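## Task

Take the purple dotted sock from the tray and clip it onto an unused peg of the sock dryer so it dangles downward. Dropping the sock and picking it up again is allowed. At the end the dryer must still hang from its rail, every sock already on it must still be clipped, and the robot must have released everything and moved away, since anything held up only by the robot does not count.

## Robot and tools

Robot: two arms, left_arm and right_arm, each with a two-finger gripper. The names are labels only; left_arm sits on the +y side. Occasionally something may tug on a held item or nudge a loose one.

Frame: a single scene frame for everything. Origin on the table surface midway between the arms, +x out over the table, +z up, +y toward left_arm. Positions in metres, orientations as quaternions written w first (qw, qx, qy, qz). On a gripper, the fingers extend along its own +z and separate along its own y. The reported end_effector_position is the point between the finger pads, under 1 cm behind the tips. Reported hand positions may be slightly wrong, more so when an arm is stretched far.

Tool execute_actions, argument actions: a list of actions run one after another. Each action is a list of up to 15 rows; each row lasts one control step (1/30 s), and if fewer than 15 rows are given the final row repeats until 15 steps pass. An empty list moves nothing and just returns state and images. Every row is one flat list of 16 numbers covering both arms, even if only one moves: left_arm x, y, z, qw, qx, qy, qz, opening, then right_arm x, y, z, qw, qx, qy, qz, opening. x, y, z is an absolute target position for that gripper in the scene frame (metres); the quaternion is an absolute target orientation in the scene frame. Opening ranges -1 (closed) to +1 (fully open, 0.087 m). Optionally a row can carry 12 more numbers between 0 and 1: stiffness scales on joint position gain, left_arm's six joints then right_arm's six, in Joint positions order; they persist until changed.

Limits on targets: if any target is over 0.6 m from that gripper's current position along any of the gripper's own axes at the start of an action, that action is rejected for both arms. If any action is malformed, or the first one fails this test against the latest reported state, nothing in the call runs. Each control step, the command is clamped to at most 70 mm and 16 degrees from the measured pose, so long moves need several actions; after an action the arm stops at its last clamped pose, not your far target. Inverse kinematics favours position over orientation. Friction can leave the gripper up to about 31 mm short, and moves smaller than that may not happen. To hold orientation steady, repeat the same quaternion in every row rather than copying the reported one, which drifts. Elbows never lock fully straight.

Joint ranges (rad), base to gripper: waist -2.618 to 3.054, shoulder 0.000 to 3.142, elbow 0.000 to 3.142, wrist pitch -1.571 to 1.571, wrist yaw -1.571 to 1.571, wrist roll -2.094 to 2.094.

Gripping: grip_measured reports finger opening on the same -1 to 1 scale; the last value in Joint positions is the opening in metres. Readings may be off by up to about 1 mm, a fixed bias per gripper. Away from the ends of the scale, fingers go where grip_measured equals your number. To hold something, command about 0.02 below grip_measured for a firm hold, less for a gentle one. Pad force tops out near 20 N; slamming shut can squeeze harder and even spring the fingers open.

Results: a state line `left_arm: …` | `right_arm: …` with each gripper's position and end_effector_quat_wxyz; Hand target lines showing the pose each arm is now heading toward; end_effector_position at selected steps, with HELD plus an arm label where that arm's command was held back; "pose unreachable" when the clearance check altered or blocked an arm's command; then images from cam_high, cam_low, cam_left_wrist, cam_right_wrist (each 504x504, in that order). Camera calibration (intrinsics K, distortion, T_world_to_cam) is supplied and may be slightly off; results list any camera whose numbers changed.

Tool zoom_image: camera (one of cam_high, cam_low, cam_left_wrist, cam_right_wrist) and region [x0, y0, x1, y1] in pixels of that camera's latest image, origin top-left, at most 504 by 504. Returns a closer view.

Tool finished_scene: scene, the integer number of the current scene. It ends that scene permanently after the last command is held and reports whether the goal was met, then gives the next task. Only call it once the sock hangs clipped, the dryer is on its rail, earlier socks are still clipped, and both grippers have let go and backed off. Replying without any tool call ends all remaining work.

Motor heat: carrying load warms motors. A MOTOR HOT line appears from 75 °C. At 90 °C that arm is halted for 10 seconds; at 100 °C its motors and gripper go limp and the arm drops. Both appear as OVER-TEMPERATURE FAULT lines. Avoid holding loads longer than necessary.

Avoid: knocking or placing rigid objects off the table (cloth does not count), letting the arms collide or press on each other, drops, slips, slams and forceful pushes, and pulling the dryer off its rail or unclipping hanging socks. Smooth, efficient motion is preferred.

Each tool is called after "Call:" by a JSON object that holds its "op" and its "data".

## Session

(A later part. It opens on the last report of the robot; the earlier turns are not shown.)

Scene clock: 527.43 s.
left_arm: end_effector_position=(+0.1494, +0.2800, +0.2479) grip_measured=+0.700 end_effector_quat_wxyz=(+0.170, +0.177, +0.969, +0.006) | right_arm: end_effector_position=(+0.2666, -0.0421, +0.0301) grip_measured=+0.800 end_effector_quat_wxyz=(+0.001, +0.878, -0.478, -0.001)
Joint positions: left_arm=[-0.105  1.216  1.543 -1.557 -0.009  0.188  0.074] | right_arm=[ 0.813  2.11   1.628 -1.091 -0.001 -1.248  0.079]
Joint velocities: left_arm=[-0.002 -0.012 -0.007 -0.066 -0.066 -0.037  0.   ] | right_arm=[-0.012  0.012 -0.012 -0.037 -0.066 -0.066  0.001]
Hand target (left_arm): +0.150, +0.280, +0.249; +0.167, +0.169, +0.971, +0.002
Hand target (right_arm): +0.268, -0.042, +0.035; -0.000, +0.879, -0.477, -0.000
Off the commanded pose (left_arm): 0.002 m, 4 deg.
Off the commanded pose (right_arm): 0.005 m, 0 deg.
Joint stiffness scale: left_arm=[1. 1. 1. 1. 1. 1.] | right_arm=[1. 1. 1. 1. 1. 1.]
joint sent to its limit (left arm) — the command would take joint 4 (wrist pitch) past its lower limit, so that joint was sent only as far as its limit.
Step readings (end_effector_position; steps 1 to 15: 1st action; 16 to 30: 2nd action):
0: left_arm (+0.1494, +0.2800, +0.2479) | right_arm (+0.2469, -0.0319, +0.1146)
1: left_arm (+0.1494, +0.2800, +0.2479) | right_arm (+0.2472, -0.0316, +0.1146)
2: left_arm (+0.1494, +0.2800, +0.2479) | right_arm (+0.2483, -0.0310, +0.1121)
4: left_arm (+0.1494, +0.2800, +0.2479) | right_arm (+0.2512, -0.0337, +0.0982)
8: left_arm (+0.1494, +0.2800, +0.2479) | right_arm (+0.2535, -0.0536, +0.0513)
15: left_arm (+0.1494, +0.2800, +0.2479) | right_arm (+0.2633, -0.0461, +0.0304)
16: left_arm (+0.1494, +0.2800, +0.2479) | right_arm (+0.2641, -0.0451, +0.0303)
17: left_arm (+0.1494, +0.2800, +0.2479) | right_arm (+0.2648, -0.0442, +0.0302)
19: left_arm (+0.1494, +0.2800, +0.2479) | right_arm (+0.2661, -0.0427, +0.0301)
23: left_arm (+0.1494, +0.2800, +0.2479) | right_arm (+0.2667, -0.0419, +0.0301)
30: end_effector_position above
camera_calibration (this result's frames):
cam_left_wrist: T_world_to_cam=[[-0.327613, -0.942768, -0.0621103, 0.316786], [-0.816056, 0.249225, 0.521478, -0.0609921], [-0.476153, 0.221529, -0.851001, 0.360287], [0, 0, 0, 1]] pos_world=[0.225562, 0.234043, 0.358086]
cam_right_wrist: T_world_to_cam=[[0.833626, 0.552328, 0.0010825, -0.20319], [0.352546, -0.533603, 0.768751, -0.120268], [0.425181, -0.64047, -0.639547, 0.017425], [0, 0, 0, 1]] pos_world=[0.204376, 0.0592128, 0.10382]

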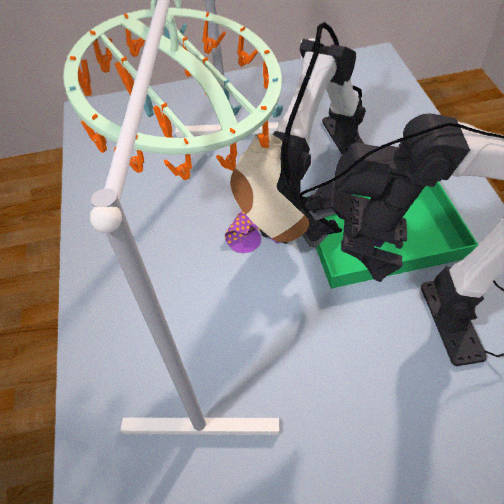

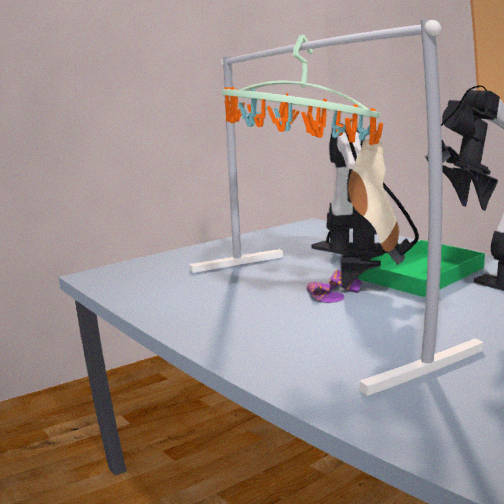

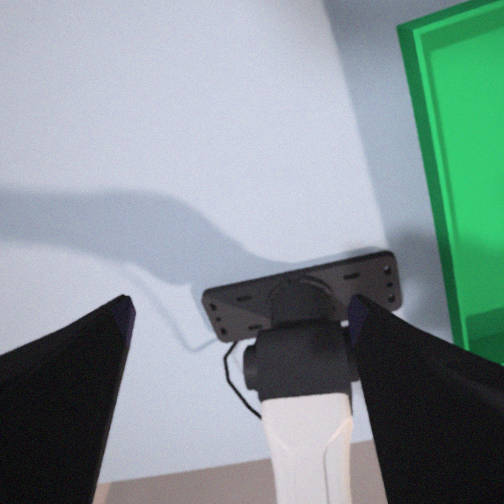

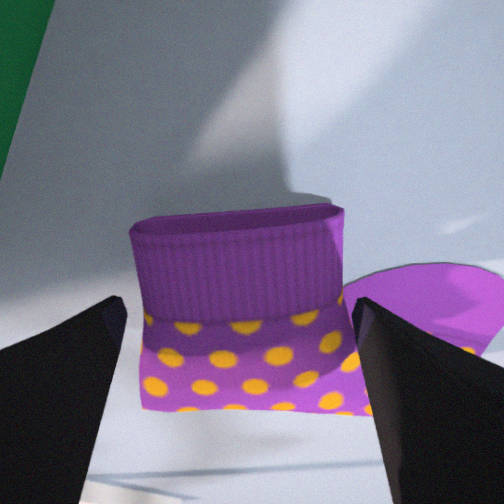

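Call:
{"op": "execute_actions", "data": {"actions": [[[0.15,0.28,0.25,0.14,0.17,0.975,0,0.7,0.265,-0.038,0.03,0,-0.879,0.477,0,0.8],[0.15,0.28,0.25,0.14,0.17,0.975,0,0.7,0.262,-0.033,0.028,0,-0.879,0.477,0,0.8],[0.15,0.28,0.25,0.14,0.17,0.975,0,0.7,0.259,-0.029,0.026,0,-0.879,0.477,0,0.8],[0.15,0.28,0.25,0.14,0.17,0.975,0,0.7,0.258,-0.028,0.025,0,-0.879,0.477,0,0.8]]]}}

Scene clock: 545.30 s.
left_arm: end_effector_position=(+0.1494, +0.2800, +0.2479) grip_measured=+0.700 end_effector_quat_wxyz=(+0.170, +0.177, +0.969, +0.006) | right_arm: end_effector_position=(+0.2557, -0.0332, +0.0301) grip_measured=+0.800 end_effector_quat_wxyz=(+0.001, +0.880, -0.475, -0.000)
Joint positions: left_arm=[-0.105  1.216  1.543 -1.557 -0.009  0.188  0.074] | right_arm=[ 0.849  2.11   1.628 -1.091 -0.001 -1.22   0.079]
Joint velocities: left_arm=[-0.002  0.007 -0.012 -0.037  0.007  0.022 -0.   ] | right_arm=[-0.002 -0.007 -0.022 -0.066  0.051  0.066 -0.001]
Hand target (left_arm): +0.150, +0.280, +0.249; +0.167, +0.169, +0.971, +0.002
Hand target (right_arm): +0.258, -0.028, +0.025; -0.000, +0.879, -0.477, -0.000
Off the commanded pose (left_arm): 0.002 m, 4 deg.
Off the commanded pose (right_arm): 0.008 m, 0 deg.
Joint stiffness scale: left_arm=[1. 1. 1. 1. 1. 1.] | right_arm=[1. 1. 1. 1. 1. 1.]
joint sent to its limit (left arm) — the command would take joint 4 (wrist pitch) past its lower limit, so that joint was sent only as far as its limit.
Step readings (end_effector_position):
0: left_arm (+0.1494, +0.2800, +0.2479) | right_arm (+0.2666, -0.0421, +0.0301)
1: left_arm (+0.1494, +0.2800, +0.2479) | right_arm (+0.2666, -0.0421, +0.0301)
2: left_arm (+0.1494, +0.2800, +0.2479) | right_arm (+0.2662, -0.0418, +0.0301)
4: left_arm (+0.1494, +0.2800, +0.2479) | right_arm (+0.2636, -0.0397, +0.0301)
8: left_arm (+0.1494, +0.2800, +0.2479) | right_arm (+0.2566, -0.0338, +0.0301)
15: end_effector_position above
camera_calibration (this result's frames):
cam_left_wrist: T_world_to_cam=[[-0.327613, -0.942768, -0.0621103, 0.316786], [-0.816056, 0.249225, 0.521478, -0.0609921], [-0.476153, 0.221529, -0.851001, 0.360287], [0, 0, 0, 1]] pos_world=[0.225562, 0.234043, 0.358086]
cam_right_wrist: T_world_to_cam=[[0.829175, 0.558988, 0.00108675, -0.197577], [0.356778, -0.530721, 0.768794, -0.112678], [0.430324, -0.637077, -0.639495, 0.0265419], [0, 0, 0, 1]] pos_world=[0.192605, 0.0675516, 0.103815]

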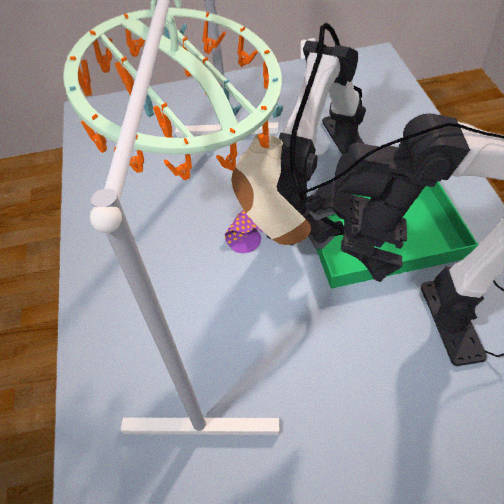

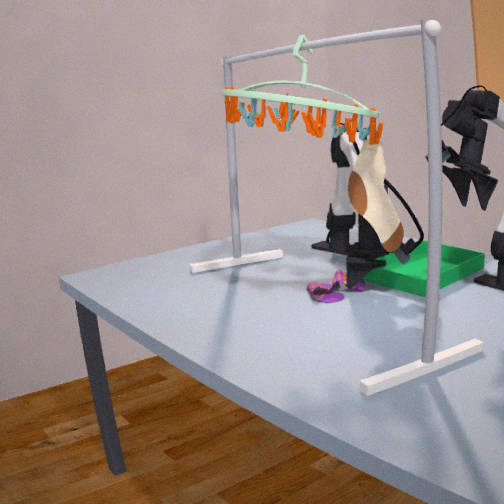

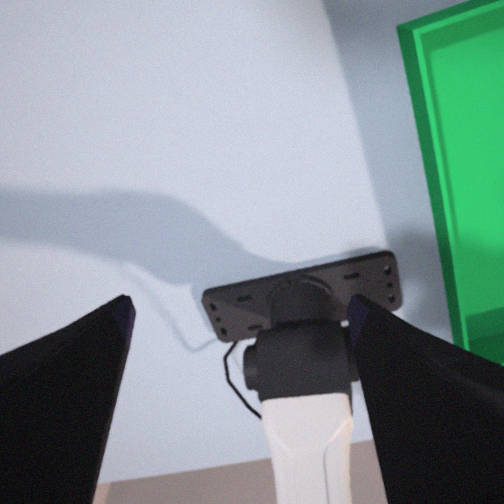

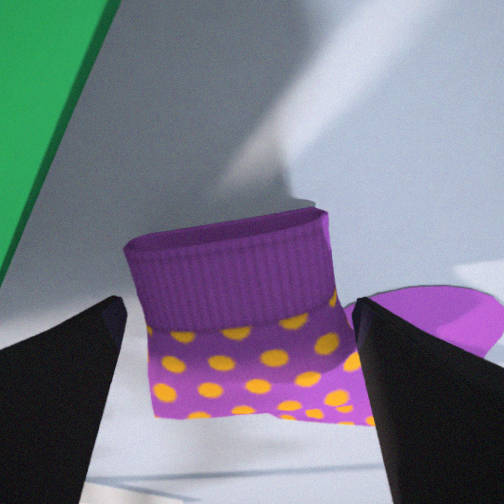

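Call:
{"op": "execute_actions", "data": {"actions": [[[0.15,0.28,0.25,0.14,0.17,0.975,0,0.7,0.257,-0.026,0.026,0,-0.879,0.477,0,0.8],[0.15,0.28,0.25,0.14,0.17,0.975,0,0.7,0.256,-0.023,0.026,0,-0.879,0.477,0,0.8],[0.15,0.28,0.25,0.14,0.17,0.975,0,0.7,0.255,-0.020,0.026,0,-0.879,0.477,0,0.8],[0.15,0.28,0.25,0.14,0.17,0.975,0,0.7,0.254,-0.018,0.026,0,-0.879,0.477,0,0.8]]]}}

Scene clock: 552.37 s.
left_arm: end_effector_position=(+0.1494, +0.2800, +0.2479) grip_measured=+0.700 end_effector_quat_wxyz=(+0.170, +0.177, +0.969, +0.006) | right_arm: end_effector_position=(+0.2557, -0.0200, +0.0333) grip_measured=+0.800 end_effector_quat_wxyz=(-0.010, +0.879, -0.476, +0.001)
Joint positions: left_arm=[-0.105  1.216  1.543 -1.557 -0.009  0.188  0.074] | right_arm=[ 0.868  2.127  1.668 -1.092 -0.001 -1.197  0.079]
Joint velocities: left_arm=[ 0.007  0.007 -0.022  0.022  0.051  0.022  0.001] | right_arm=[ 0.007 -0.002 -0.007 -0.007 -0.007 -0.066  0.   ]
Hand target (left_arm): +0.150, +0.280, +0.249; +0.167, +0.169, +0.971, +0.002
Hand target (right_arm): +0.254, -0.018, +0.026; -0.000, +0.879, -0.477, +0.000
Off the commanded pose (left_arm): 0.002 m, 4 deg.
Off the commanded pose (right_arm): 0.008 m, 1 deg.
Joint stiffness scale: left_arm=[1. 1. 1. 1. 1. 1.] | right_arm=[1. 1. 1. 1. 1. 1.]
joint sent to its limit (left arm) — the command would take joint 4 (wrist pitch) past its lower limit, so that joint was sent only as far as its limit.
Step readings (end_effector_position):
0: left_arm (+0.1494, +0.2800, +0.2479) | right_arm (+0.2556, -0.0333, +0.0301)
1: left_arm (+0.1494, +0.2800, +0.2479) | right_arm (+0.2558, -0.0330, +0.0304)
2: left_arm (+0.1494, +0.2800, +0.2479) | right_arm (+0.2562, -0.0321, +0.0308)
4: left_arm (+0.1494, +0.2800, +0.2479) | right_arm (+0.2577, -0.0275, +0.0326)
8: left_arm (+0.1494, +0.2800, +0.2479) | right_arm (+0.2564, -0.0204, +0.0343)
15: end_effector_position above
camera_calibration (this result's frames):
cam_left_wrist: T_world_to_cam=[[-0.327613, -0.942768, -0.0621103, 0.316786], [-0.816056, 0.249225, 0.521478, -0.0609921], [-0.476153, 0.221529, -0.851001, 0.360287], [0, 0, 0, 1]] pos_world=[0.225562, 0.234043, 0.358086]
cam_right_wrist: T_world_to_cam=[[0.831144, 0.555602, 0.0224969, -0.206271], [0.344538, -0.54632, 0.763432, -0.105125], [0.436455, -0.626771, -0.645496, 0.0358629], [0, 0, 0, 1]] pos_world=[0.192008, 0.0796507, 0.108045]

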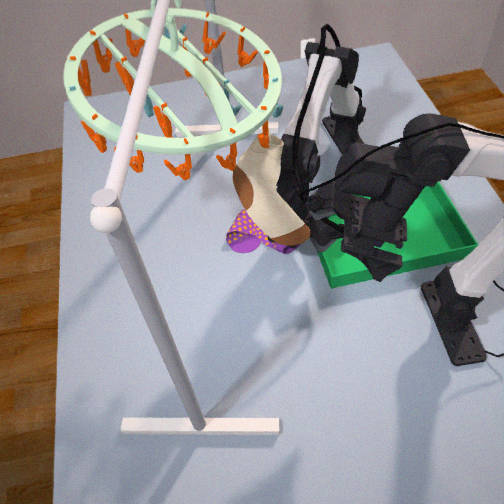

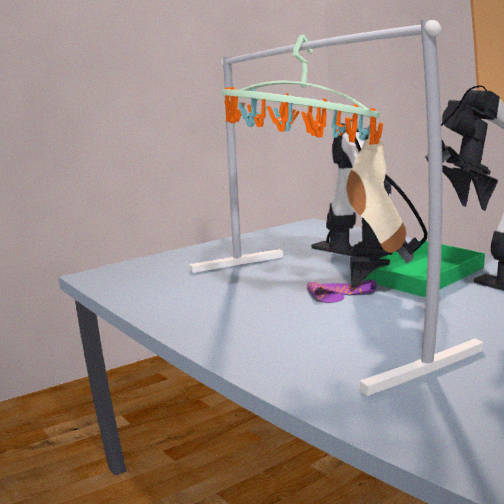

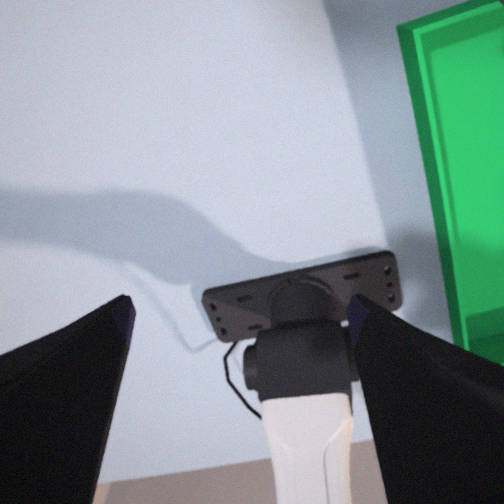

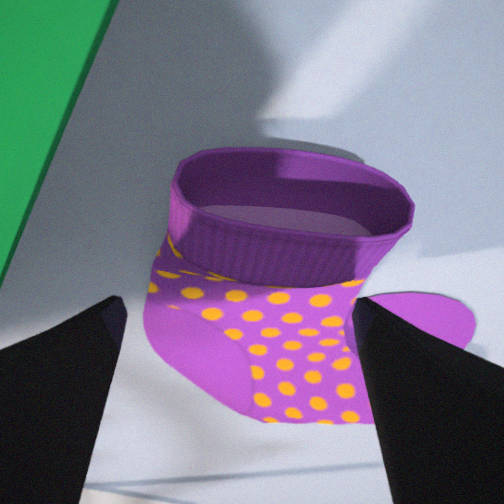

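Call:
{"op": "execute_actions", "data": {"actions": [[[0.15,0.28,0.25,0.14,0.17,0.975,0,0.7,0.254,-0.018,0.045,0,-0.879,0.477,0,0.85],[0.15,0.28,0.25,0.14,0.17,0.975,0,0.7,0.254,-0.016,0.06,0,-0.86,0.51,0,0.85],[0.15,0.28,0.25,0.14,0.17,0.975,0,0.7,0.253,-0.012,0.065,0,-0.83,0.557,0,0.85],[0.15,0.28,0.25,0.14,0.17,0.975,0,0.7,0.252,-0.008,0.065,0,-0.804,0.595,0,0.85]],[[0.15,0.28,0.25,0.14,0.17,0.975,0,0.7,0.252,-0.008,0.055,0,-0.804,0.595,0,0.85],[0.15,0.28,0.25,0.14,0.17,0.975,0,0.7,0.252,-0.008,0.045,0,-0.804,0.595,0,0.85],[0.15,0.28,0.25,0.14,0.17,0.975,0,0.7,0.252,-0.008,0.035,0,-0.804,0.595,0,0.85]]]}}

Scene clock: 563.60 s.
left_arm: end_effector_position=(+0.1494, +0.2800, +0.2479) grip_measured=+0.700 end_effector_quat_wxyz=(+0.170, +0.177, +0.969, +0.006) | right_arm: end_effector_position=(+0.2567, -0.0085, +0.0479) grip_measured=+0.850 end_effector_quat_wxyz=(-0.011, +0.802, -0.597, -0.001)
Joint positions: left_arm=[-0.105  1.216  1.543 -1.557 -0.009  0.188  0.074] | right_arm=[ 0.868  2.198  1.841 -1.192 -0.001 -0.912  0.081]
Joint velocities: left_arm=[-0.002 -0.002 -0.007 -0.022 -0.007 -0.051 -0.001] | right_arm=[-0.002 -0.002 -0.032  0.007 -0.066 -0.022 -0.   ]
Hand target (left_arm): +0.150, +0.280, +0.249; +0.167, +0.169, +0.971, +0.002
Hand target (right_arm): +0.252, -0.008, +0.036; +0.000, +0.804, -0.595, +0.000
Off the commanded pose (left_arm): 0.002 m, 4 deg.
Off the commanded pose (right_arm): 0.014 m, 1 deg.
Joint stiffness scale: left_arm=[1. 1. 1. 1. 1. 1.] | right_arm=[1. 1. 1. 1. 1. 1.]
joint sent to its limit (left arm) — the command would take joint 4 (wrist pitch) past its lower limit, so that joint was sent only as far as its limit.
Step readings (end_effector_position; steps 1 to 15: 1st action; 16 to 30: 2nd action):
0: left_arm (+0.1494, +0.2800, +0.2479) | right_arm (+0.2556, -0.0200, +0.0333)
1: left_arm (+0.1494, +0.2800, +0.2479) | right_arm (+0.2555, -0.0201, +0.0350)
2: left_arm (+0.1494, +0.2800, +0.2479) | right_arm (+0.2554, -0.0201, +0.0389)
4: left_arm (+0.1494, +0.2800, +0.2479) | right_arm (+0.2581, -0.0144, +0.0532)
8: left_arm (+0.1494, +0.2800, +0.2479) | right_arm (+0.2663, +0.0013, +0.0800)
15: left_arm (+0.1494, +0.2800, +0.2479) | right_arm (+0.2599, -0.0049, +0.0750)
16: left_arm (+0.1494, +0.2800, +0.2479) | right_arm (+0.2593, -0.0056, +0.0729)
17: left_arm (+0.1494, +0.2800, +0.2479) | right_arm (+0.2591, -0.0056, +0.0703)
19: left_arm (+0.1494, +0.2800, +0.2479) | right_arm (+0.2576, -0.0076, +0.0629)
23: left_arm (+0.1494, +0.2800, +0.2479) | right_arm (+0.2549, -0.0111, +0.0500)
30: end_effector_position above
camera_calibration (this result's frames):
cam_left_wrist: T_world_to_cam=[[-0.327613, -0.942768, -0.0621103, 0.316786], [-0.816056, 0.249225, 0.521478, -0.0609921], [-0.476153, 0.221529, -0.851001, 0.360287], [0, 0, 0, 1]] pos_world=[0.225562, 0.234043, 0.358086]
cam_right_wrist: T_world_to_cam=[[0.953987, 0.299129, 0.0207362, -0.247492], [0.179498, -0.625116, 0.759612, -0.0684332], [0.240185, -0.720939, -0.650045, 0.101853], [0, 0, 0, 1]] pos_world=[0.223925, 0.104683, 0.123324]

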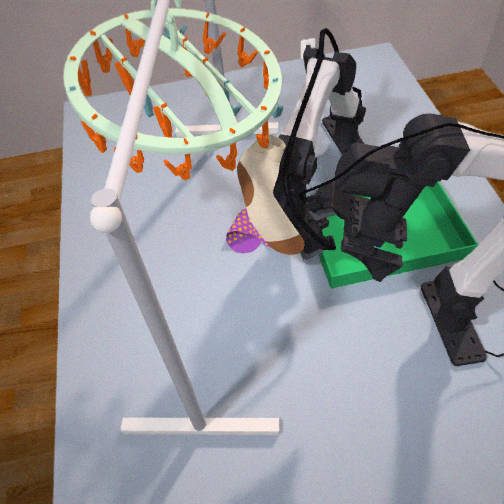

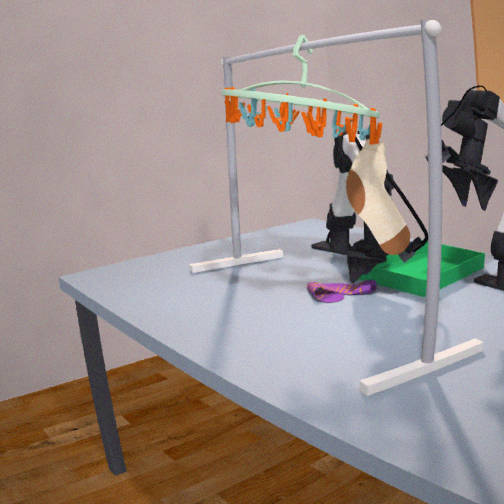

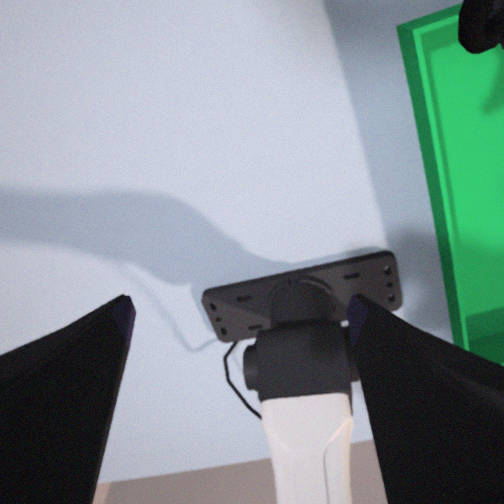

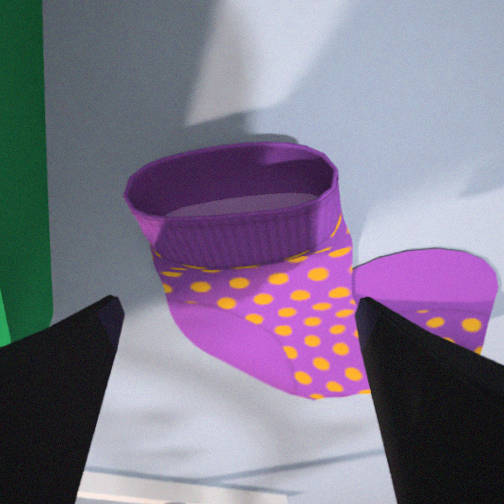

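Call:
{"op": "execute_actions", "data": {"actions": [[[0.15,0.28,0.25,0.14,0.17,0.975,0,0.7,0.256,-0.007,0.042,0,-0.82,0.572,0,0.8],[0.15,0.28,0.25,0.14,0.17,0.975,0,0.7,0.256,-0.007,0.036,0,-0.834,0.552,0,0.8],[0.15,0.28,0.25,0.14,0.17,0.975,0,0.7,0.256,-0.007,0.03,0,-0.834,0.552,0,0.8],[0.15,0.28,0.25,0.14,0.17,0.975,0,0.7,0.256,-0.007,0.024,0,-0.834,0.552,0,0.8],[0.15,0.28,0.25,0.14,0.17,0.975,0,0.7,0.256,-0.007,0.019,0,-0.834,0.552,0,0.8]]]}}

Scene clock: 577.47 s.
left_arm: end_effector_position=(+0.1494, +0.2800, +0.2479) grip_measured=+0.700 end_effector_quat_wxyz=(+0.170, +0.177, +0.969, +0.006) | right_arm: end_effector_position=(+0.2606, -0.0067, +0.0337) grip_measured=+0.800 end_effector_quat_wxyz=(-0.013, +0.828, -0.560, +0.000)
Joint positions: left_arm=[-0.105  1.216  1.543 -1.557 -0.009  0.188  0.074] | right_arm=[ 0.868  2.205  1.795 -1.135 -0.001 -1.002  0.079]
Joint velocities: left_arm=[-0.037  0.002 -0.007  0.037 -0.022 -0.037 -0.   ] | right_arm=[-0.002  0.002 -0.017  0.022 -0.037 -0.022  0.   ]
Hand target (left_arm): +0.150, +0.280, +0.249; +0.167, +0.169, +0.971, +0.002
Hand target (right_arm): +0.256, -0.007, +0.019; +0.000, +0.834, -0.552, +0.000
Off the commanded pose (left_arm): 0.002 m, 4 deg.
Off the commanded pose (right_arm): 0.015 m, 2 deg.
Joint stiffness scale: left_arm=[1. 1. 1. 1. 1. 1.] | right_arm=[1. 1. 1. 1. 1. 1.]
joint sent to its limit (left arm) — the command would take joint 4 (wrist pitch) past its lower limit, so that joint was sent only as far as its limit.
Step readings (end_effector_position):
0: left_arm (+0.1494, +0.2800, +0.2479) | right_arm (+0.2573, -0.0076, +0.0478)
1: left_arm (+0.1494, +0.2800, +0.2479) | right_arm (+0.2576, -0.0075, +0.0478)
2: left_arm (+0.1494, +0.2800, +0.2479) | right_arm (+0.2581, -0.0073, +0.0478)
4: left_arm (+0.1494, +0.2800, +0.2479) | right_arm (+0.2594, -0.0067, +0.0461)
8: left_arm (+0.1494, +0.2800, +0.2479) | right_arm (+0.2585, -0.0090, +0.0369)
15: end_effector_position above
camera_calibration (this result's frames):
cam_left_wrist: T_world_to_cam=[[-0.327613, -0.942768, -0.0621103, 0.316786], [-0.816056, 0.249225, 0.521478, -0.0609921], [-0.476153, 0.221529, -0.851001, 0.360287], [0, 0, 0, 1]] pos_world=[0.225562, 0.234043, 0.358086]
cam_right_wrist: T_world_to_cam=[[0.923285, 0.383248, 0.0257854, -0.243041], [0.231425, -0.608592, 0.758985, -0.0706808], [0.306572, -0.694793, -0.650597, 0.0758692], [0, 0, 0, 1]] pos_world=[0.217494, 0.102843, 0.109273]

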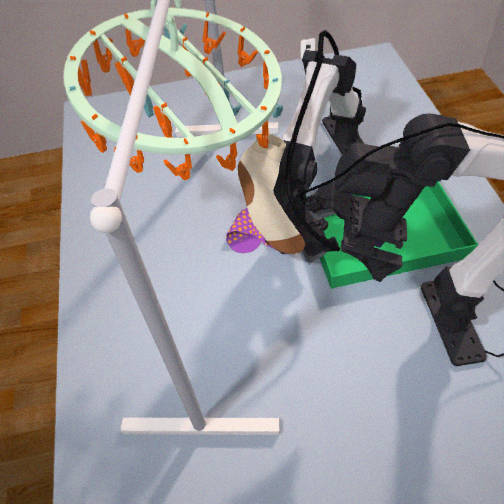

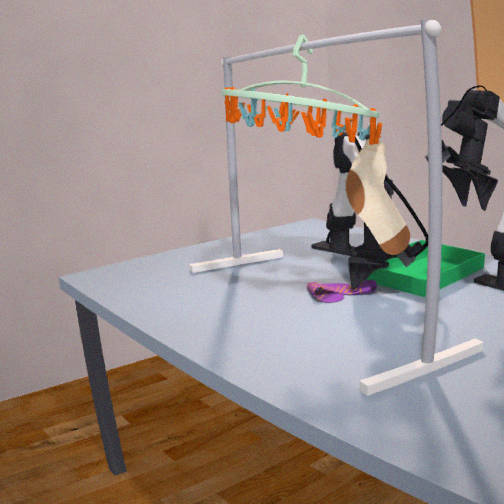

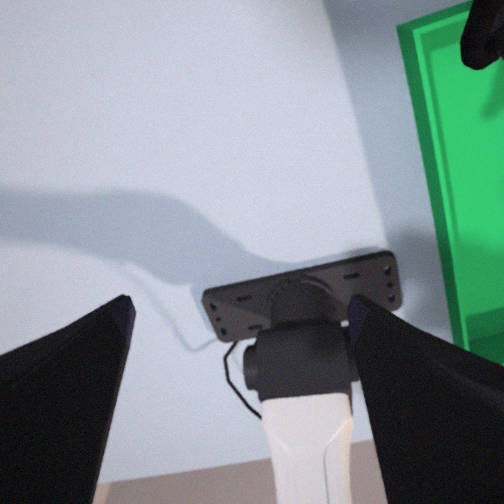

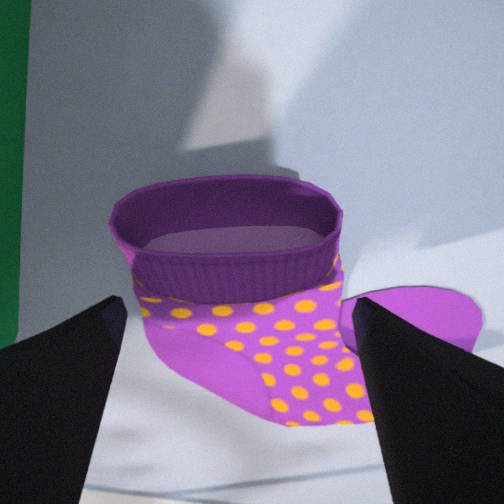

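Call:
{"op": "execute_actions", "data": {"actions": [[[0.15,0.28,0.25,0.14,0.17,0.975,0,0.7,0.256,-0.007,0.018,0,-0.834,0.552,0,0.78],[0.15,0.28,0.25,0.14,0.17,0.975,0,0.7,0.256,-0.007,0.015,0,-0.834,0.552,0,0.76],[0.15,0.28,0.25,0.14,0.17,0.975,0,0.7,0.256,-0.007,0.012,0,-0.834,0.552,0,0.74]]]}}

Scene clock: 582.60 s.
left_arm: end_effector_position=(+0.1494, +0.2800, +0.2479) grip_measured=+0.700 end_effector_quat_wxyz=(+0.170, +0.177, +0.969, +0.006) | right_arm: end_effector_position=(+0.2621, -0.0048, +0.0294) grip_measured=+0.740 end_effector_quat_wxyz=(-0.019, +0.830, -0.558, +0.000)
Joint positions: left_arm=[-0.105  1.216  1.543 -1.557 -0.009  0.188  0.074] | right_arm=[ 0.868  2.205  1.778 -1.106 -0.001 -1.006  0.076]
Joint velocities: left_arm=[-0.002  0.002 -0.002 -0.037 -0.007 -0.022  0.   ] | right_arm=[-0.002  0.012 -0.022  0.051  0.007  0.007 -0.   ]
Hand target (left_arm): +0.150, +0.280, +0.249; +0.167, +0.169, +0.971, +0.002
Hand target (right_arm): +0.256, -0.007, +0.013; +0.000, +0.834, -0.552, +0.000
Off the commanded pose (left_arm): 0.002 m, 4 deg.
Off the commanded pose (right_arm): 0.019 m, 2 deg.
Joint stiffness scale: left_arm=[1. 1. 1. 1. 1. 1.] | right_arm=[1. 1. 1. 1. 1. 1.]
joint sent to its limit (left arm) — the command would take joint 4 (wrist pitch) past its lower limit, so that joint was sent only as far as its limit.
Step readings (end_effector_position):
0: left_arm (+0.1494, +0.2800, +0.2479) | right_arm (+0.2616, -0.0055, +0.0336)
1: left_arm (+0.1494, +0.2800, +0.2479) | right_arm (+0.2617, -0.0054, +0.0336)
2: left_arm (+0.1494, +0.2800, +0.2479) | right_arm (+0.2618, -0.0052, +0.0334)
4: left_arm (+0.1494, +0.2800, +0.2479) | right_arm (+0.2619, -0.0050, +0.0317)
8: left_arm (+0.1494, +0.2800, +0.2479) | right_arm (+0.2612, -0.0060, +0.0295)
15: end_effector_position above
camera_calibration (this result's frames):
cam_left_wrist: T_world_to_cam=[[-0.327613, -0.942768, -0.0621103, 0.316786], [-0.816056, 0.249225, 0.521478, -0.0609921], [-0.476153, 0.221529, -0.851001, 0.360287], [0, 0, 0, 1]] pos_world=[0.225562, 0.234043, 0.358086]
cam_right_wrist: T_world_to_cam=[[0.921307, 0.387174, 0.0359095, -0.244755], [0.228932, -0.614761, 0.754757, -0.0658459], [0.314298, -0.687143, -0.65502, 0.072046], [0, 0, 0, 1]] pos_world=[0.217925, 0.103789, 0.105678]

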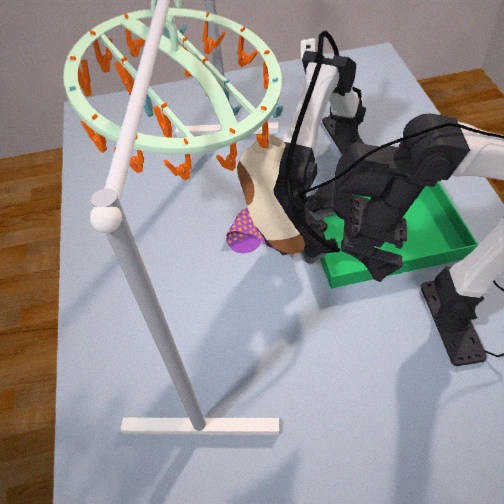

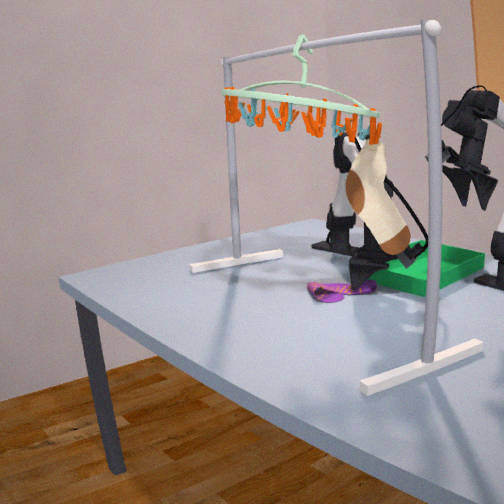

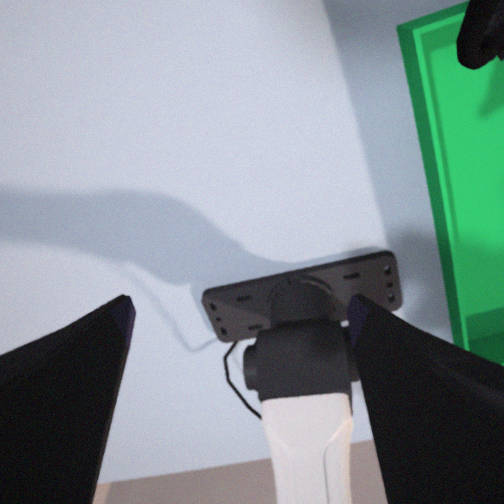

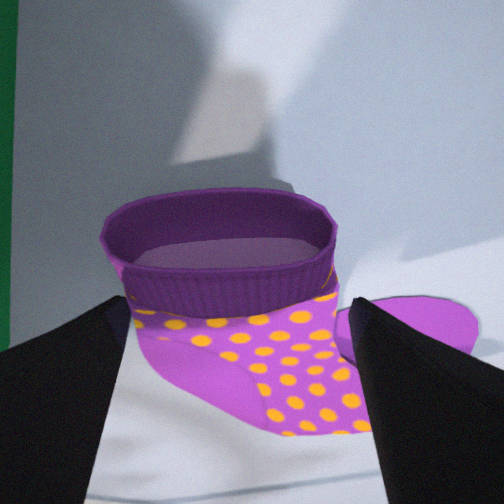

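Call:
{"op": "execute_actions", "data": {"actions": [[[0.15,0.28,0.25,0.14,0.17,0.975,0,0.7,0.256,-0.007,0.009,0,-0.834,0.552,0,0.7],[0.15,0.28,0.25,0.14,0.17,0.975,0,0.7,0.256,-0.007,0.007,0,-0.834,0.552,0,0.62],[0.15,0.28,0.25,0.14,0.17,0.975,0,0.7,0.256,-0.007,0.007,0,-0.834,0.552,0,0.54],[0.15,0.28,0.25,0.14,0.17,0.975,0,0.7,0.256,-0.007,0.01,0,-0.834,0.552,0,0.42],[0.15,0.28,0.25,0.14,0.17,0.975,0,0.7,0.256,-0.007,0.012,0,-0.834,0.552,0,0.3],[0.15,0.28,0.25,0.14,0.17,0.975,0,0.7,0.256,-0.007,0.012,0,-0.834,0.552,0,0.18],[0.15,0.28,0.25,0.14,0.17,0.975,0,0.7,0.256,-0.007,0.012,0,-0.834,0.552,0,0.06],[0.15,0.28,0.25,0.14,0.17,0.975,0,0.7,0.256,-0.007,0.012,0,-0.834,0.552,0,-0.06],[0.15,0.28,0.25,0.14,0.17,0.975,0,0.7,0.256,-0.007,0.012,0,-0.834,0.552,0,-0.18],[0.15,0.28,0.25,0.14,0.17,0.975,0,0.7,0.256,-0.007,0.012,0,-0.834,0.552,0,-0.3],[0.15,0.28,0.25,0.14,0.17,0.975,0,0.7,0.256,-0.007,0.012,0,-0.834,0.552,0,-0.45],[0.15,0.28,0.25,0.14,0.17,0.975,0,0.7,0.256,-0.007,0.012,0,-0.834,0.552,0,-0.6],[0.15,0.28,0.25,0.14,0.17,0.975,0,0.7,0.256,-0.007,0.012,0,-0.834,0.552,0,-0.75],[0.15,0.28,0.25,0.14,0.17,0.975,0,0.7,0.256,-0.007,0.012,0,-0.834,0.552,0,-0.88],[0.15,0.28,0.25,0.14,0.17,0.975,0,0.7,0.256,-0.007,0.012,0,-0.834,0.552,0,-1]],[[0.15,0.28,0.25,0.14,0.17,0.975,0,0.7,0.256,-0.008,0.025,0,-0.834,0.552,0,-1],[0.15,0.28,0.25,0.14,0.17,0.975,0,0.7,0.255,-0.01,0.04,0,-0.834,0.552,0,-1],[0.15,0.28,0.25,0.14,0.17,0.975,0,0.7,0.253,-0.013,0.055,0,-0.834,0.552,0,-1],[0.15,0.28,0.25,0.14,0.17,0.975,0,0.7,0.251,-0.016,0.07,0,-0.834,0.552,0,-1],[0.15,0.28,0.25,0.14,0.17,0.975,0,0.7,0.249,-0.02,0.085,0,-0.834,0.552,0,-1],[0.15,0.28,0.25,0.14,0.17,0.975,0,0.7,0.247,-0.024,0.10,0,-0.834,0.552,0,-1]]]}}

Scene clock: 598.90 s.
left_arm: end_effector_position=(+0.1494, +0.2800, +0.2479) grip_measured=+0.700 end_effector_quat_wxyz=(+0.170, +0.177, +0.969, +0.006) | right_arm: end_effector_position=(+0.2531, -0.0176, +0.1022) grip_measured=-0.951 end_effector_quat_wxyz=(-0.025, +0.831, -0.556, +0.000)
Joint positions: left_arm=[-0.105  1.216  1.543 -1.557 -0.009  0.188  0.074] | right_arm=[ 0.868  2.101  1.905 -1.324 -0.001 -1.01   0.002]
Joint velocities: left_arm=[ 0.007  0.002  0.012 -0.066  0.037 -0.007  0.001] | right_arm=[-0.007  0.012 -0.007 -0.242 -0.022 -0.022 -0.   ]
Hand target (left_arm): +0.150, +0.280, +0.249; +0.167, +0.169, +0.971, +0.002
Hand target (right_arm): +0.247, -0.024, +0.100; -0.001, +0.834, -0.552, +0.000
Off the commanded pose (left_arm): 0.002 m, 4 deg.
Off the commanded pose (right_arm): 0.009 m, 3 deg.
Joint stiffness scale: left_arm=[1. 1. 1. 1. 1. 1.] | right_arm=[1. 1. 1. 1. 1. 1.]
joint sent to its limit (left arm) — the command would take joint 4 (wrist pitch) past its lower limit, so that joint was sent only as far as its limit.
Step readings (end_effector_position; steps 1 to 15: 1st action; 16 to 30: 2nd action):
0: left_arm (+0.1494, +0.2800, +0.2479) | right_arm (+0.2622, -0.0046, +0.0294)
1: left_arm (+0.1494, +0.2800, +0.2479) | right_arm (+0.2623, -0.0044, +0.0294)
2: left_arm (+0.1494, +0.2800, +0.2479) | right_arm (+0.2625, -0.0042, +0.0289)
4: left_arm (+0.1494, +0.2800, +0.2479) | right_arm (+0.2624, -0.0043, +0.0278)
8: left_arm (+0.1494, +0.2800, +0.2479) | right_arm (+0.2623, -0.0045, +0.0269)
15: left_arm (+0.1494, +0.2800, +0.2479) | right_arm (+0.2623, -0.0045, +0.0269)
16: left_arm (+0.1494, +0.2800, +0.2479) | right_arm (+0.2621, -0.0048, +0.0270)
17: left_arm (+0.1494, +0.2800, +0.2479) | right_arm (+0.2613, -0.0059, +0.0280)
19: left_arm (+0.1494, +0.2800, +0.2479) | right_arm (+0.2589, -0.0093, +0.0338)
23: left_arm (+0.1494, +0.2800, +0.2479) | right_arm (+0.2550, -0.0149, +0.0694)
30: end_effector_position above
camera_calibration (this result's frames):
cam_left_wrist: T_world_to_cam=[[-0.327613, -0.942768, -0.0621103, 0.316786], [-0.816056, 0.249225, 0.521478, -0.0609921], [-0.476153, 0.221529, -0.851001, 0.360287], [0, 0, 0, 1]] pos_world=[0.225562, 0.234043, 0.358086]
cam_right_wrist: T_world_to_cam=[[0.919379, 0.390627, 0.0463996, -0.2347], [0.226071, -0.621206, 0.75033, -0.125475], [0.321923, -0.679348, -0.659433, 0.112438], [0, 0, 0, 1]] pos_world=[0.207948, 0.0901188, 0.179183]

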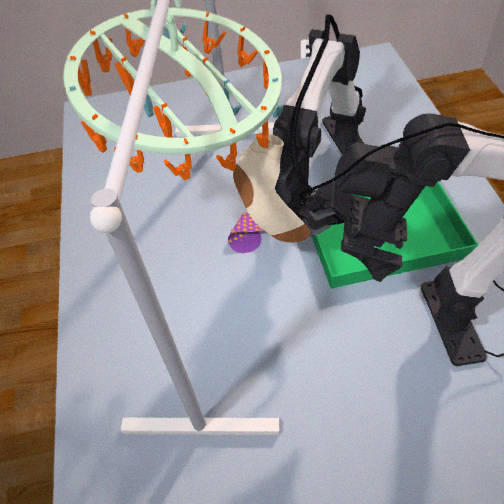

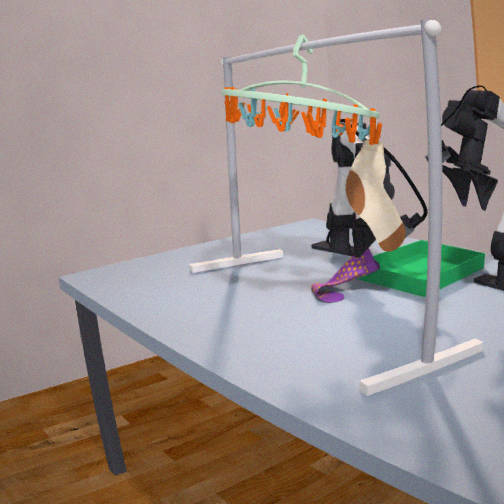

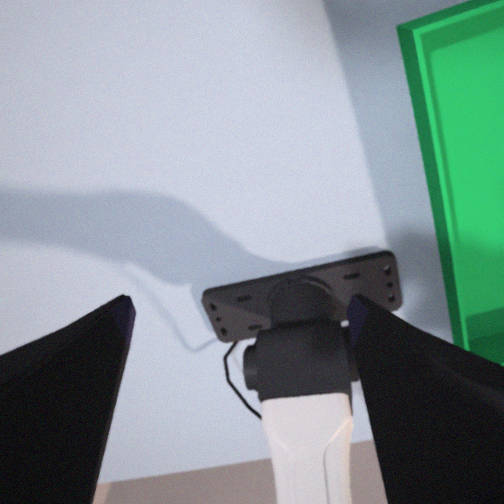

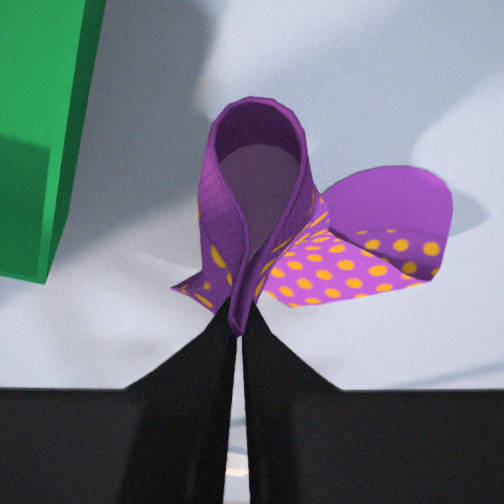

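Call:
{"op": "execute_actions", "data": {"actions": [[[0.15,0.28,0.25,0.14,0.17,0.975,0,0.7,0.245,-0.026,0.115,0,-0.834,0.552,0,-1],[0.15,0.28,0.25,0.14,0.17,0.975,0,0.7,0.235,-0.034,0.135,0,-0.81,0.586,0,-1],[0.15,0.28,0.25,0.14,0.17,0.975,0,0.7,0.225,-0.042,0.155,0,-0.77,0.638,0,-1]],[[0.15,0.28,0.26,0.14,0.17,0.975,0,0.7,0.215,-0.05,0.175,0,-0.71,0.70,0,-1],[0.15,0.28,0.27,0.14,0.17,0.975,0,0.7,0.205,-0.058,0.195,0,-0.643,0.766,0,-1],[0.15,0.28,0.28,0.14,0.17,0.975,0,0.7,0.195,-0.066,0.215,0,-0.54,0.84,0,-1]],[[0.15,0.27,0.29,0.3,0.17,0.93,-0.05,0.7,0.187,-0.072,0.235,0.12,-0.45,0.88,0.05,-1],[0.15,0.26,0.3,0.45,0.17,0.87,-0.08,0.7,0.18,-0.078,0.255,0.235,-0.409,0.875,0.11,-1],[0.15,0.25,0.31,0.55,0.17,0.8,-0.12,0.7,0.175,-0.082,0.27,0.235,-0.409,0.875,0.11,-1]],[[0.15,0.24,0.32,0.65,0.16,0.72,-0.14,0.6,0.172,-0.085,0.285,0.35,-0.39,0.835,0.16,-1],[0.15,0.23,0.33,0.696,0.123,0.696,-0.123,0.6,0.17,-0.088,0.3,0.453,-0.366,0.785,0.211,-1],[0.15,0.22,0.34,0.696,0.123,0.696,-0.123,0.6,0.17,-0.09,0.31,0.453,-0.366,0.785,0.211,-1]],[[0.15,0.2,0.35,0.77,0.11,0.61,-0.13,0.5,0.17,-0.09,0.32,0.55,-0.335,0.72,0.257,-1],[0.15,0.18,0.36,0.833,0.084,0.53,-0.1315,0.5,0.17,-0.09,0.325,0.641,-0.299,0.641,0.299,-1],[0.155,0.16,0.37,0.833,0.084,0.53,-0.1315,0.5,0.17,-0.09,0.33,0.641,-0.299,0.641,0.299,-1]],[[0.16,0.15,0.375,0.833,0.084,0.53,-0.1315,0.5,0.17,-0.09,0.33,0.641,-0.299,0.641,0.299,-1]]]}}

Scene clock: 613.63 s.
left_arm: end_effector_position=(+0.1516, +0.1401, +0.3709) grip_measured=+0.500 end_effector_quat_wxyz=(+0.811, +0.131, +0.539, -0.183) | right_arm: end_effector_position=(+0.1724, -0.0879, +0.3316) grip_measured=-0.951 end_effector_quat_wxyz=(+0.635, -0.300, +0.646, +0.299)
Joint positions: left_arm=[-1.192  0.461  0.515  0.485 -0.725  0.393  0.066] | right_arm=[ 0.892  0.664  0.834 -0.184  0.1    0.006  0.002]
Joint velocities: left_arm=[-0.193  0.305 -0.144  0.842 -0.535  0.564  0.001] | right_arm=[-0.022  0.012 -0.007  0.081  0.007  0.051  0.   ]
Hand target (left_arm): +0.158, +0.151, +0.371; +0.822, +0.098, +0.540, -0.149
Hand target (right_arm): +0.170, -0.090, +0.330; +0.641, -0.300, +0.641, +0.299
Off the commanded pose (left_arm): 0.014 m, 8 deg.
Off the commanded pose (right_arm): 0.004 m, 1 deg.
Joint stiffness scale: left_arm=[1. 1. 1. 1. 1. 1.] | right_arm=[1. 1. 1. 1. 1. 1.]
Step readings (end_effector_position; steps 1 to 15: 1st action; 16 to 30: 2nd action; 31 to 45: 3rd action; 46 to 60: 4th action; 61 to 75: 5th action; 76 to 90: 6th action):
0: left_arm (+0.1494, +0.2800, +0.2479) | right_arm (+0.2489, -0.0235, +0.1025)
1: left_arm (+0.1494, +0.2800, +0.2479) | right_arm (+0.2486, -0.0239, +0.1040)
2: left_arm (+0.1494, +0.2800, +0.2479) | right_arm (+0.2474, -0.0251, +0.1067)
4: left_arm (+0.1494, +0.2800, +0.2479) | right_arm (+0.2427, -0.0293, +0.1186)
8: left_arm (+0.1494, +0.2800, +0.2479) | right_arm (+0.2372, -0.0335, +0.1466)
15: left_arm (+0.1494, +0.2800, +0.2479) | right_arm (+0.2306, -0.0405, +0.1540)
16: left_arm (+0.1494, +0.2800, +0.2487) | right_arm (+0.2289, -0.0417, +0.1547)
17: left_arm (+0.1500, +0.2798, +0.2510) | right_arm (+0.2261, -0.0434, +0.1574)
19: left_arm (+0.1528, +0.2793, +0.2609) | right_arm (+0.2190, -0.0481, +0.1710)
23: left_arm (+0.1522, +0.2793, +0.2753) | right_arm (+0.2043, -0.0581, +0.2094)
30: left_arm (+0.1519, +0.2793, +0.2765) | right_arm (+0.1943, -0.0611, +0.2187)
31: left_arm (+0.1523, +0.2780, +0.2773) | right_arm (+0.1933, -0.0614, +0.2194)
32: left_arm (+0.1536, +0.2770, +0.2789) | right_arm (+0.1919, -0.0632, +0.2201)
34: left_arm (+0.1493, +0.2693, +0.2885) | right_arm (+0.1837, -0.0752, +0.2300)
38: left_arm (+0.1374, +0.2612, +0.3068) | right_arm (+0.1701, -0.0898, +0.2689)
45: left_arm (+0.1354, +0.2624, +0.2997) | right_arm (+0.1691, -0.0890, +0.2759)
46: left_arm (+0.1394, +0.2613, +0.3015) | right_arm (+0.1708, -0.0871, +0.2736)
47: left_arm (+0.1419, +0.2571, +0.3023) | right_arm (+0.1696, -0.0888, +0.2699)
49: left_arm (+0.1389, +0.2419, +0.3076) | right_arm (+0.1629, -0.0985, +0.2742)
53: left_arm (+0.1354, +0.2250, +0.3241) | right_arm (+0.1593, -0.1051, +0.3026)
60: left_arm (+0.1430, +0.2129, +0.3340) | right_arm (+0.1644, -0.0981, +0.3030)
61: left_arm (+0.1441, +0.2092, +0.3372) | right_arm (+0.1666, -0.0952, +0.3030)
62: left_arm (+0.1434, +0.2023, +0.3388) | right_arm (+0.1669, -0.0946, +0.3006)
64: left_arm (+0.1385, +0.1812, +0.3415) | right_arm (+0.1632, -0.0992, +0.2974)
68: left_arm (+0.1366, +0.1576, +0.3520) | right_arm (+0.1614, -0.1014, +0.3093)
75: left_arm (+0.1419, +0.1445, +0.3563) | right_arm (+0.1672, -0.0936, +0.3075)
76: left_arm (+0.1420, +0.1431, +0.3570) | right_arm (+0.1681, -0.0924, +0.3090)
77: left_arm (+0.1424, +0.1418, +0.3594) | right_arm (+0.1688, -0.0913, +0.3110)
79: left_arm (+0.1431, +0.1403, +0.3654) | right_arm (+0.1698, -0.0898, +0.3168)
83: left_arm (+0.1446, +0.1393, +0.3705) | right_arm (+0.1714, -0.0884, +0.3263)
90: end_effector_position above
camera_calibration (this result's frames):
cam_left_wrist: T_world_to_cam=[[-0.446914, -0.894575, -0.00157284, 0.18217], [-0.421341, 0.212045, -0.881764, 0.377317], [0.789138, -0.39341, -0.471687, 0.250557], [0, 0, 0, 1]] pos_world=[0.04267, 0.181528, 0.451176]
cam_right_wrist: T_world_to_cam=[[0.765086, -0.643886, 0.00736299, -0.195084], [-0.49712, -0.597884, -0.628814, 0.260956], [0.409287, 0.477436, -0.777521, 0.36772], [0, 0, 0, 1]] pos_world=[0.128479, -0.145154, 0.451439]

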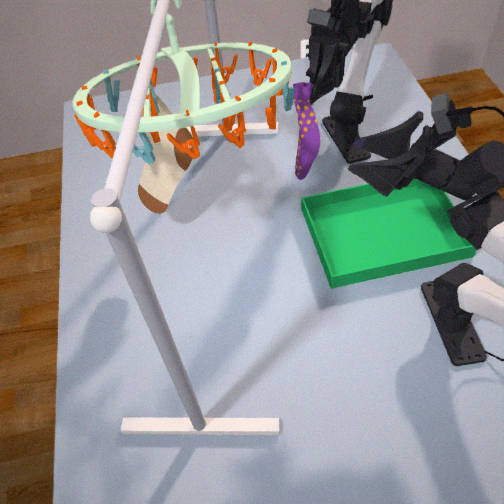

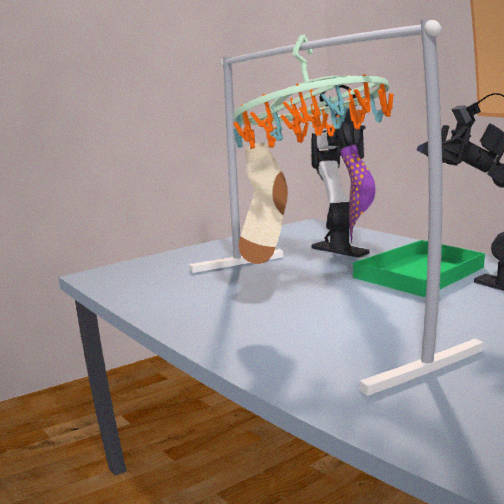

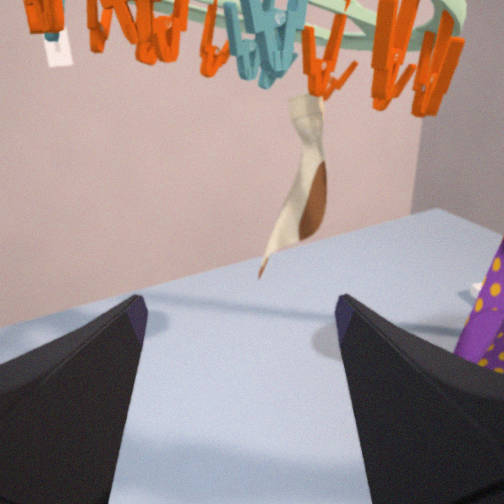

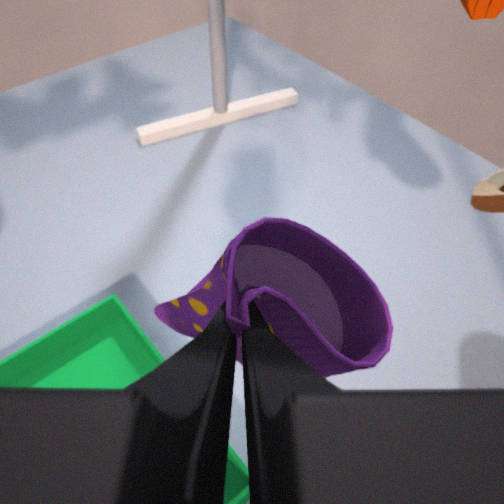

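Call:
{"op": "execute_actions", "data": {"actions": [[[0.165,0.12,0.385,0.833,0.084,0.53,-0.1315,0.5,0.17,-0.092,0.33,0.63,-0.32,0.63,0.32,-1],[0.18,0.095,0.395,0.833,0.084,0.53,-0.1315,0.5,0.17,-0.094,0.33,0.61,-0.35,0.61,0.35,-1],[0.19,0.075,0.4,0.833,0.084,0.53,-0.1315,0.5,0.17,-0.095,0.33,0.596,-0.38,0.596,0.38,-1]],[[0.195,0.065,0.405,0.833,0.084,0.53,-0.1315,0.5,0.17,-0.095,0.33,0.596,-0.38,0.596,0.38,-1]]]}}

Scene clock: 631.10 s.
left_arm: end_effector_position=(+0.1919, +0.0675, +0.4028) grip_measured=+0.500 end_effector_quat_wxyz=(+0.832, +0.084, +0.532, -0.135) | right_arm: end_effector_position=(+0.1656, -0.0972, +0.3406) grip_measured=-0.951 end_effector_quat_wxyz=(+0.605, -0.380, +0.588, +0.379)
Joint positions: left_arm=[-1.184  1.009  0.707  0.964 -0.819  0.515  0.066] | right_arm=[ 0.498  0.653  0.834 -0.157 -0.551 -0.002  0.002]
Joint velocities: left_arm=[ 0.002  0.002  0.002  0.051 -0.051 -0.007 -0.   ] | right_arm=[ 0.007  0.007  0.012  0.007 -0.037 -0.022 -0.001]
Hand target (left_arm): +0.195, +0.065, +0.405; +0.833, +0.084, +0.530, -0.132
Hand target (right_arm): +0.170, -0.095, +0.330; +0.596, -0.380, +0.597, +0.380
Off the commanded pose (left_arm): 0.005 m, 0 deg.
Off the commanded pose (right_arm): 0.012 m, 1 deg.
Joint stiffness scale: left_arm=[1. 1. 1. 1. 1. 1.] | right_arm=[1. 1. 1. 1. 1. 1.]
Step readings (end_effector_position; steps 1 to 15: 1st action; 16 to 30: 2nd action):
0: left_arm (+0.1566, +0.1568, +0.3819) | right_arm (+0.1727, -0.0878, +0.3328)
1: left_arm (+0.1569, +0.1543, +0.3824) | right_arm (+0.1726, -0.0876, +0.3328)
2: left_arm (+0.1571, +0.1450, +0.3860) | right_arm (+0.1748, -0.0896, +0.3332)
4: left_arm (+0.1642, +0.1148, +0.3884) | right_arm (+0.1855, -0.1007, +0.3346)
8: left_arm (+0.1837, +0.0687, +0.3737) | right_arm (+0.1892, -0.1082, +0.3353)
15: left_arm (+0.1869, +0.0702, +0.3882) | right_arm (+0.1741, -0.1012, +0.3374)
16: left_arm (+0.1873, +0.0707, +0.3916) | right_arm (+0.1724, -0.1004, +0.3379)
17: left_arm (+0.1886, +0.0702, +0.3959) | right_arm (+0.1714, -0.1000, +0.3383)
19: left_arm (+0.1908, +0.0687, +0.4017) | right_arm (+0.1698, -0.0994, +0.3391)
23: left_arm (+0.1919, +0.0674, +0.4023) | right_arm (+0.1672, -0.0980, +0.3400)
30: end_effector_position above
camera_calibration (this result's frames):
cam_left_wrist: T_world_to_cam=[[-0.323175, -0.946211, 0.015571, 0.108112], [-0.417578, 0.127818, -0.899606, 0.44998], [0.849227, -0.297232, -0.436425, 0.173073], [0, 0, 0, 1]] pos_world=[0.0758632, 0.096224, 0.478655]
cam_right_wrist: T_world_to_cam=[[0.903329, -0.428134, 0.0264142, -0.20434], [-0.308046, -0.690342, -0.654627, 0.226145], [0.298502, 0.583207, -0.755491, 0.403034], [0, 0, 0, 1]] pos_world=[0.133942, -0.16642, 0.457927]

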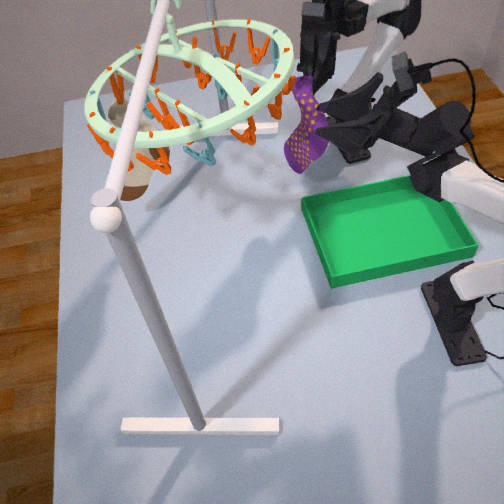

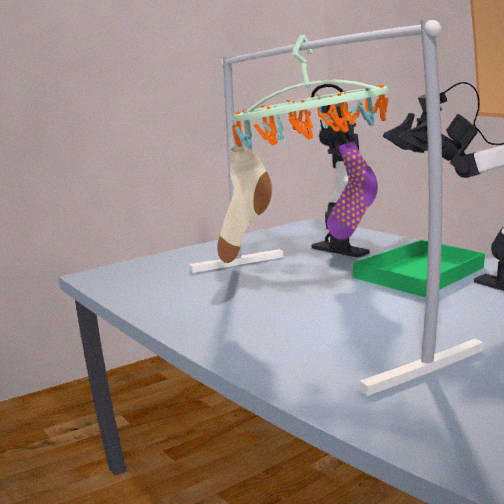

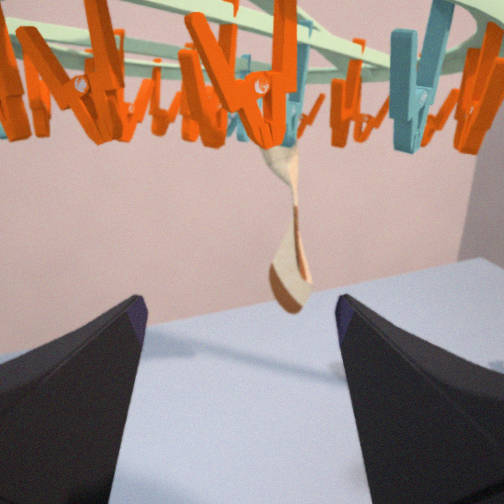

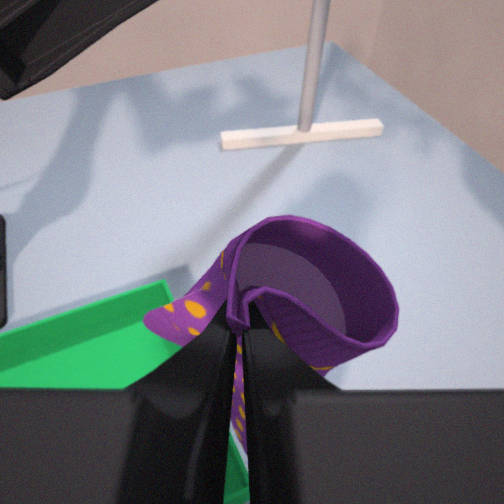

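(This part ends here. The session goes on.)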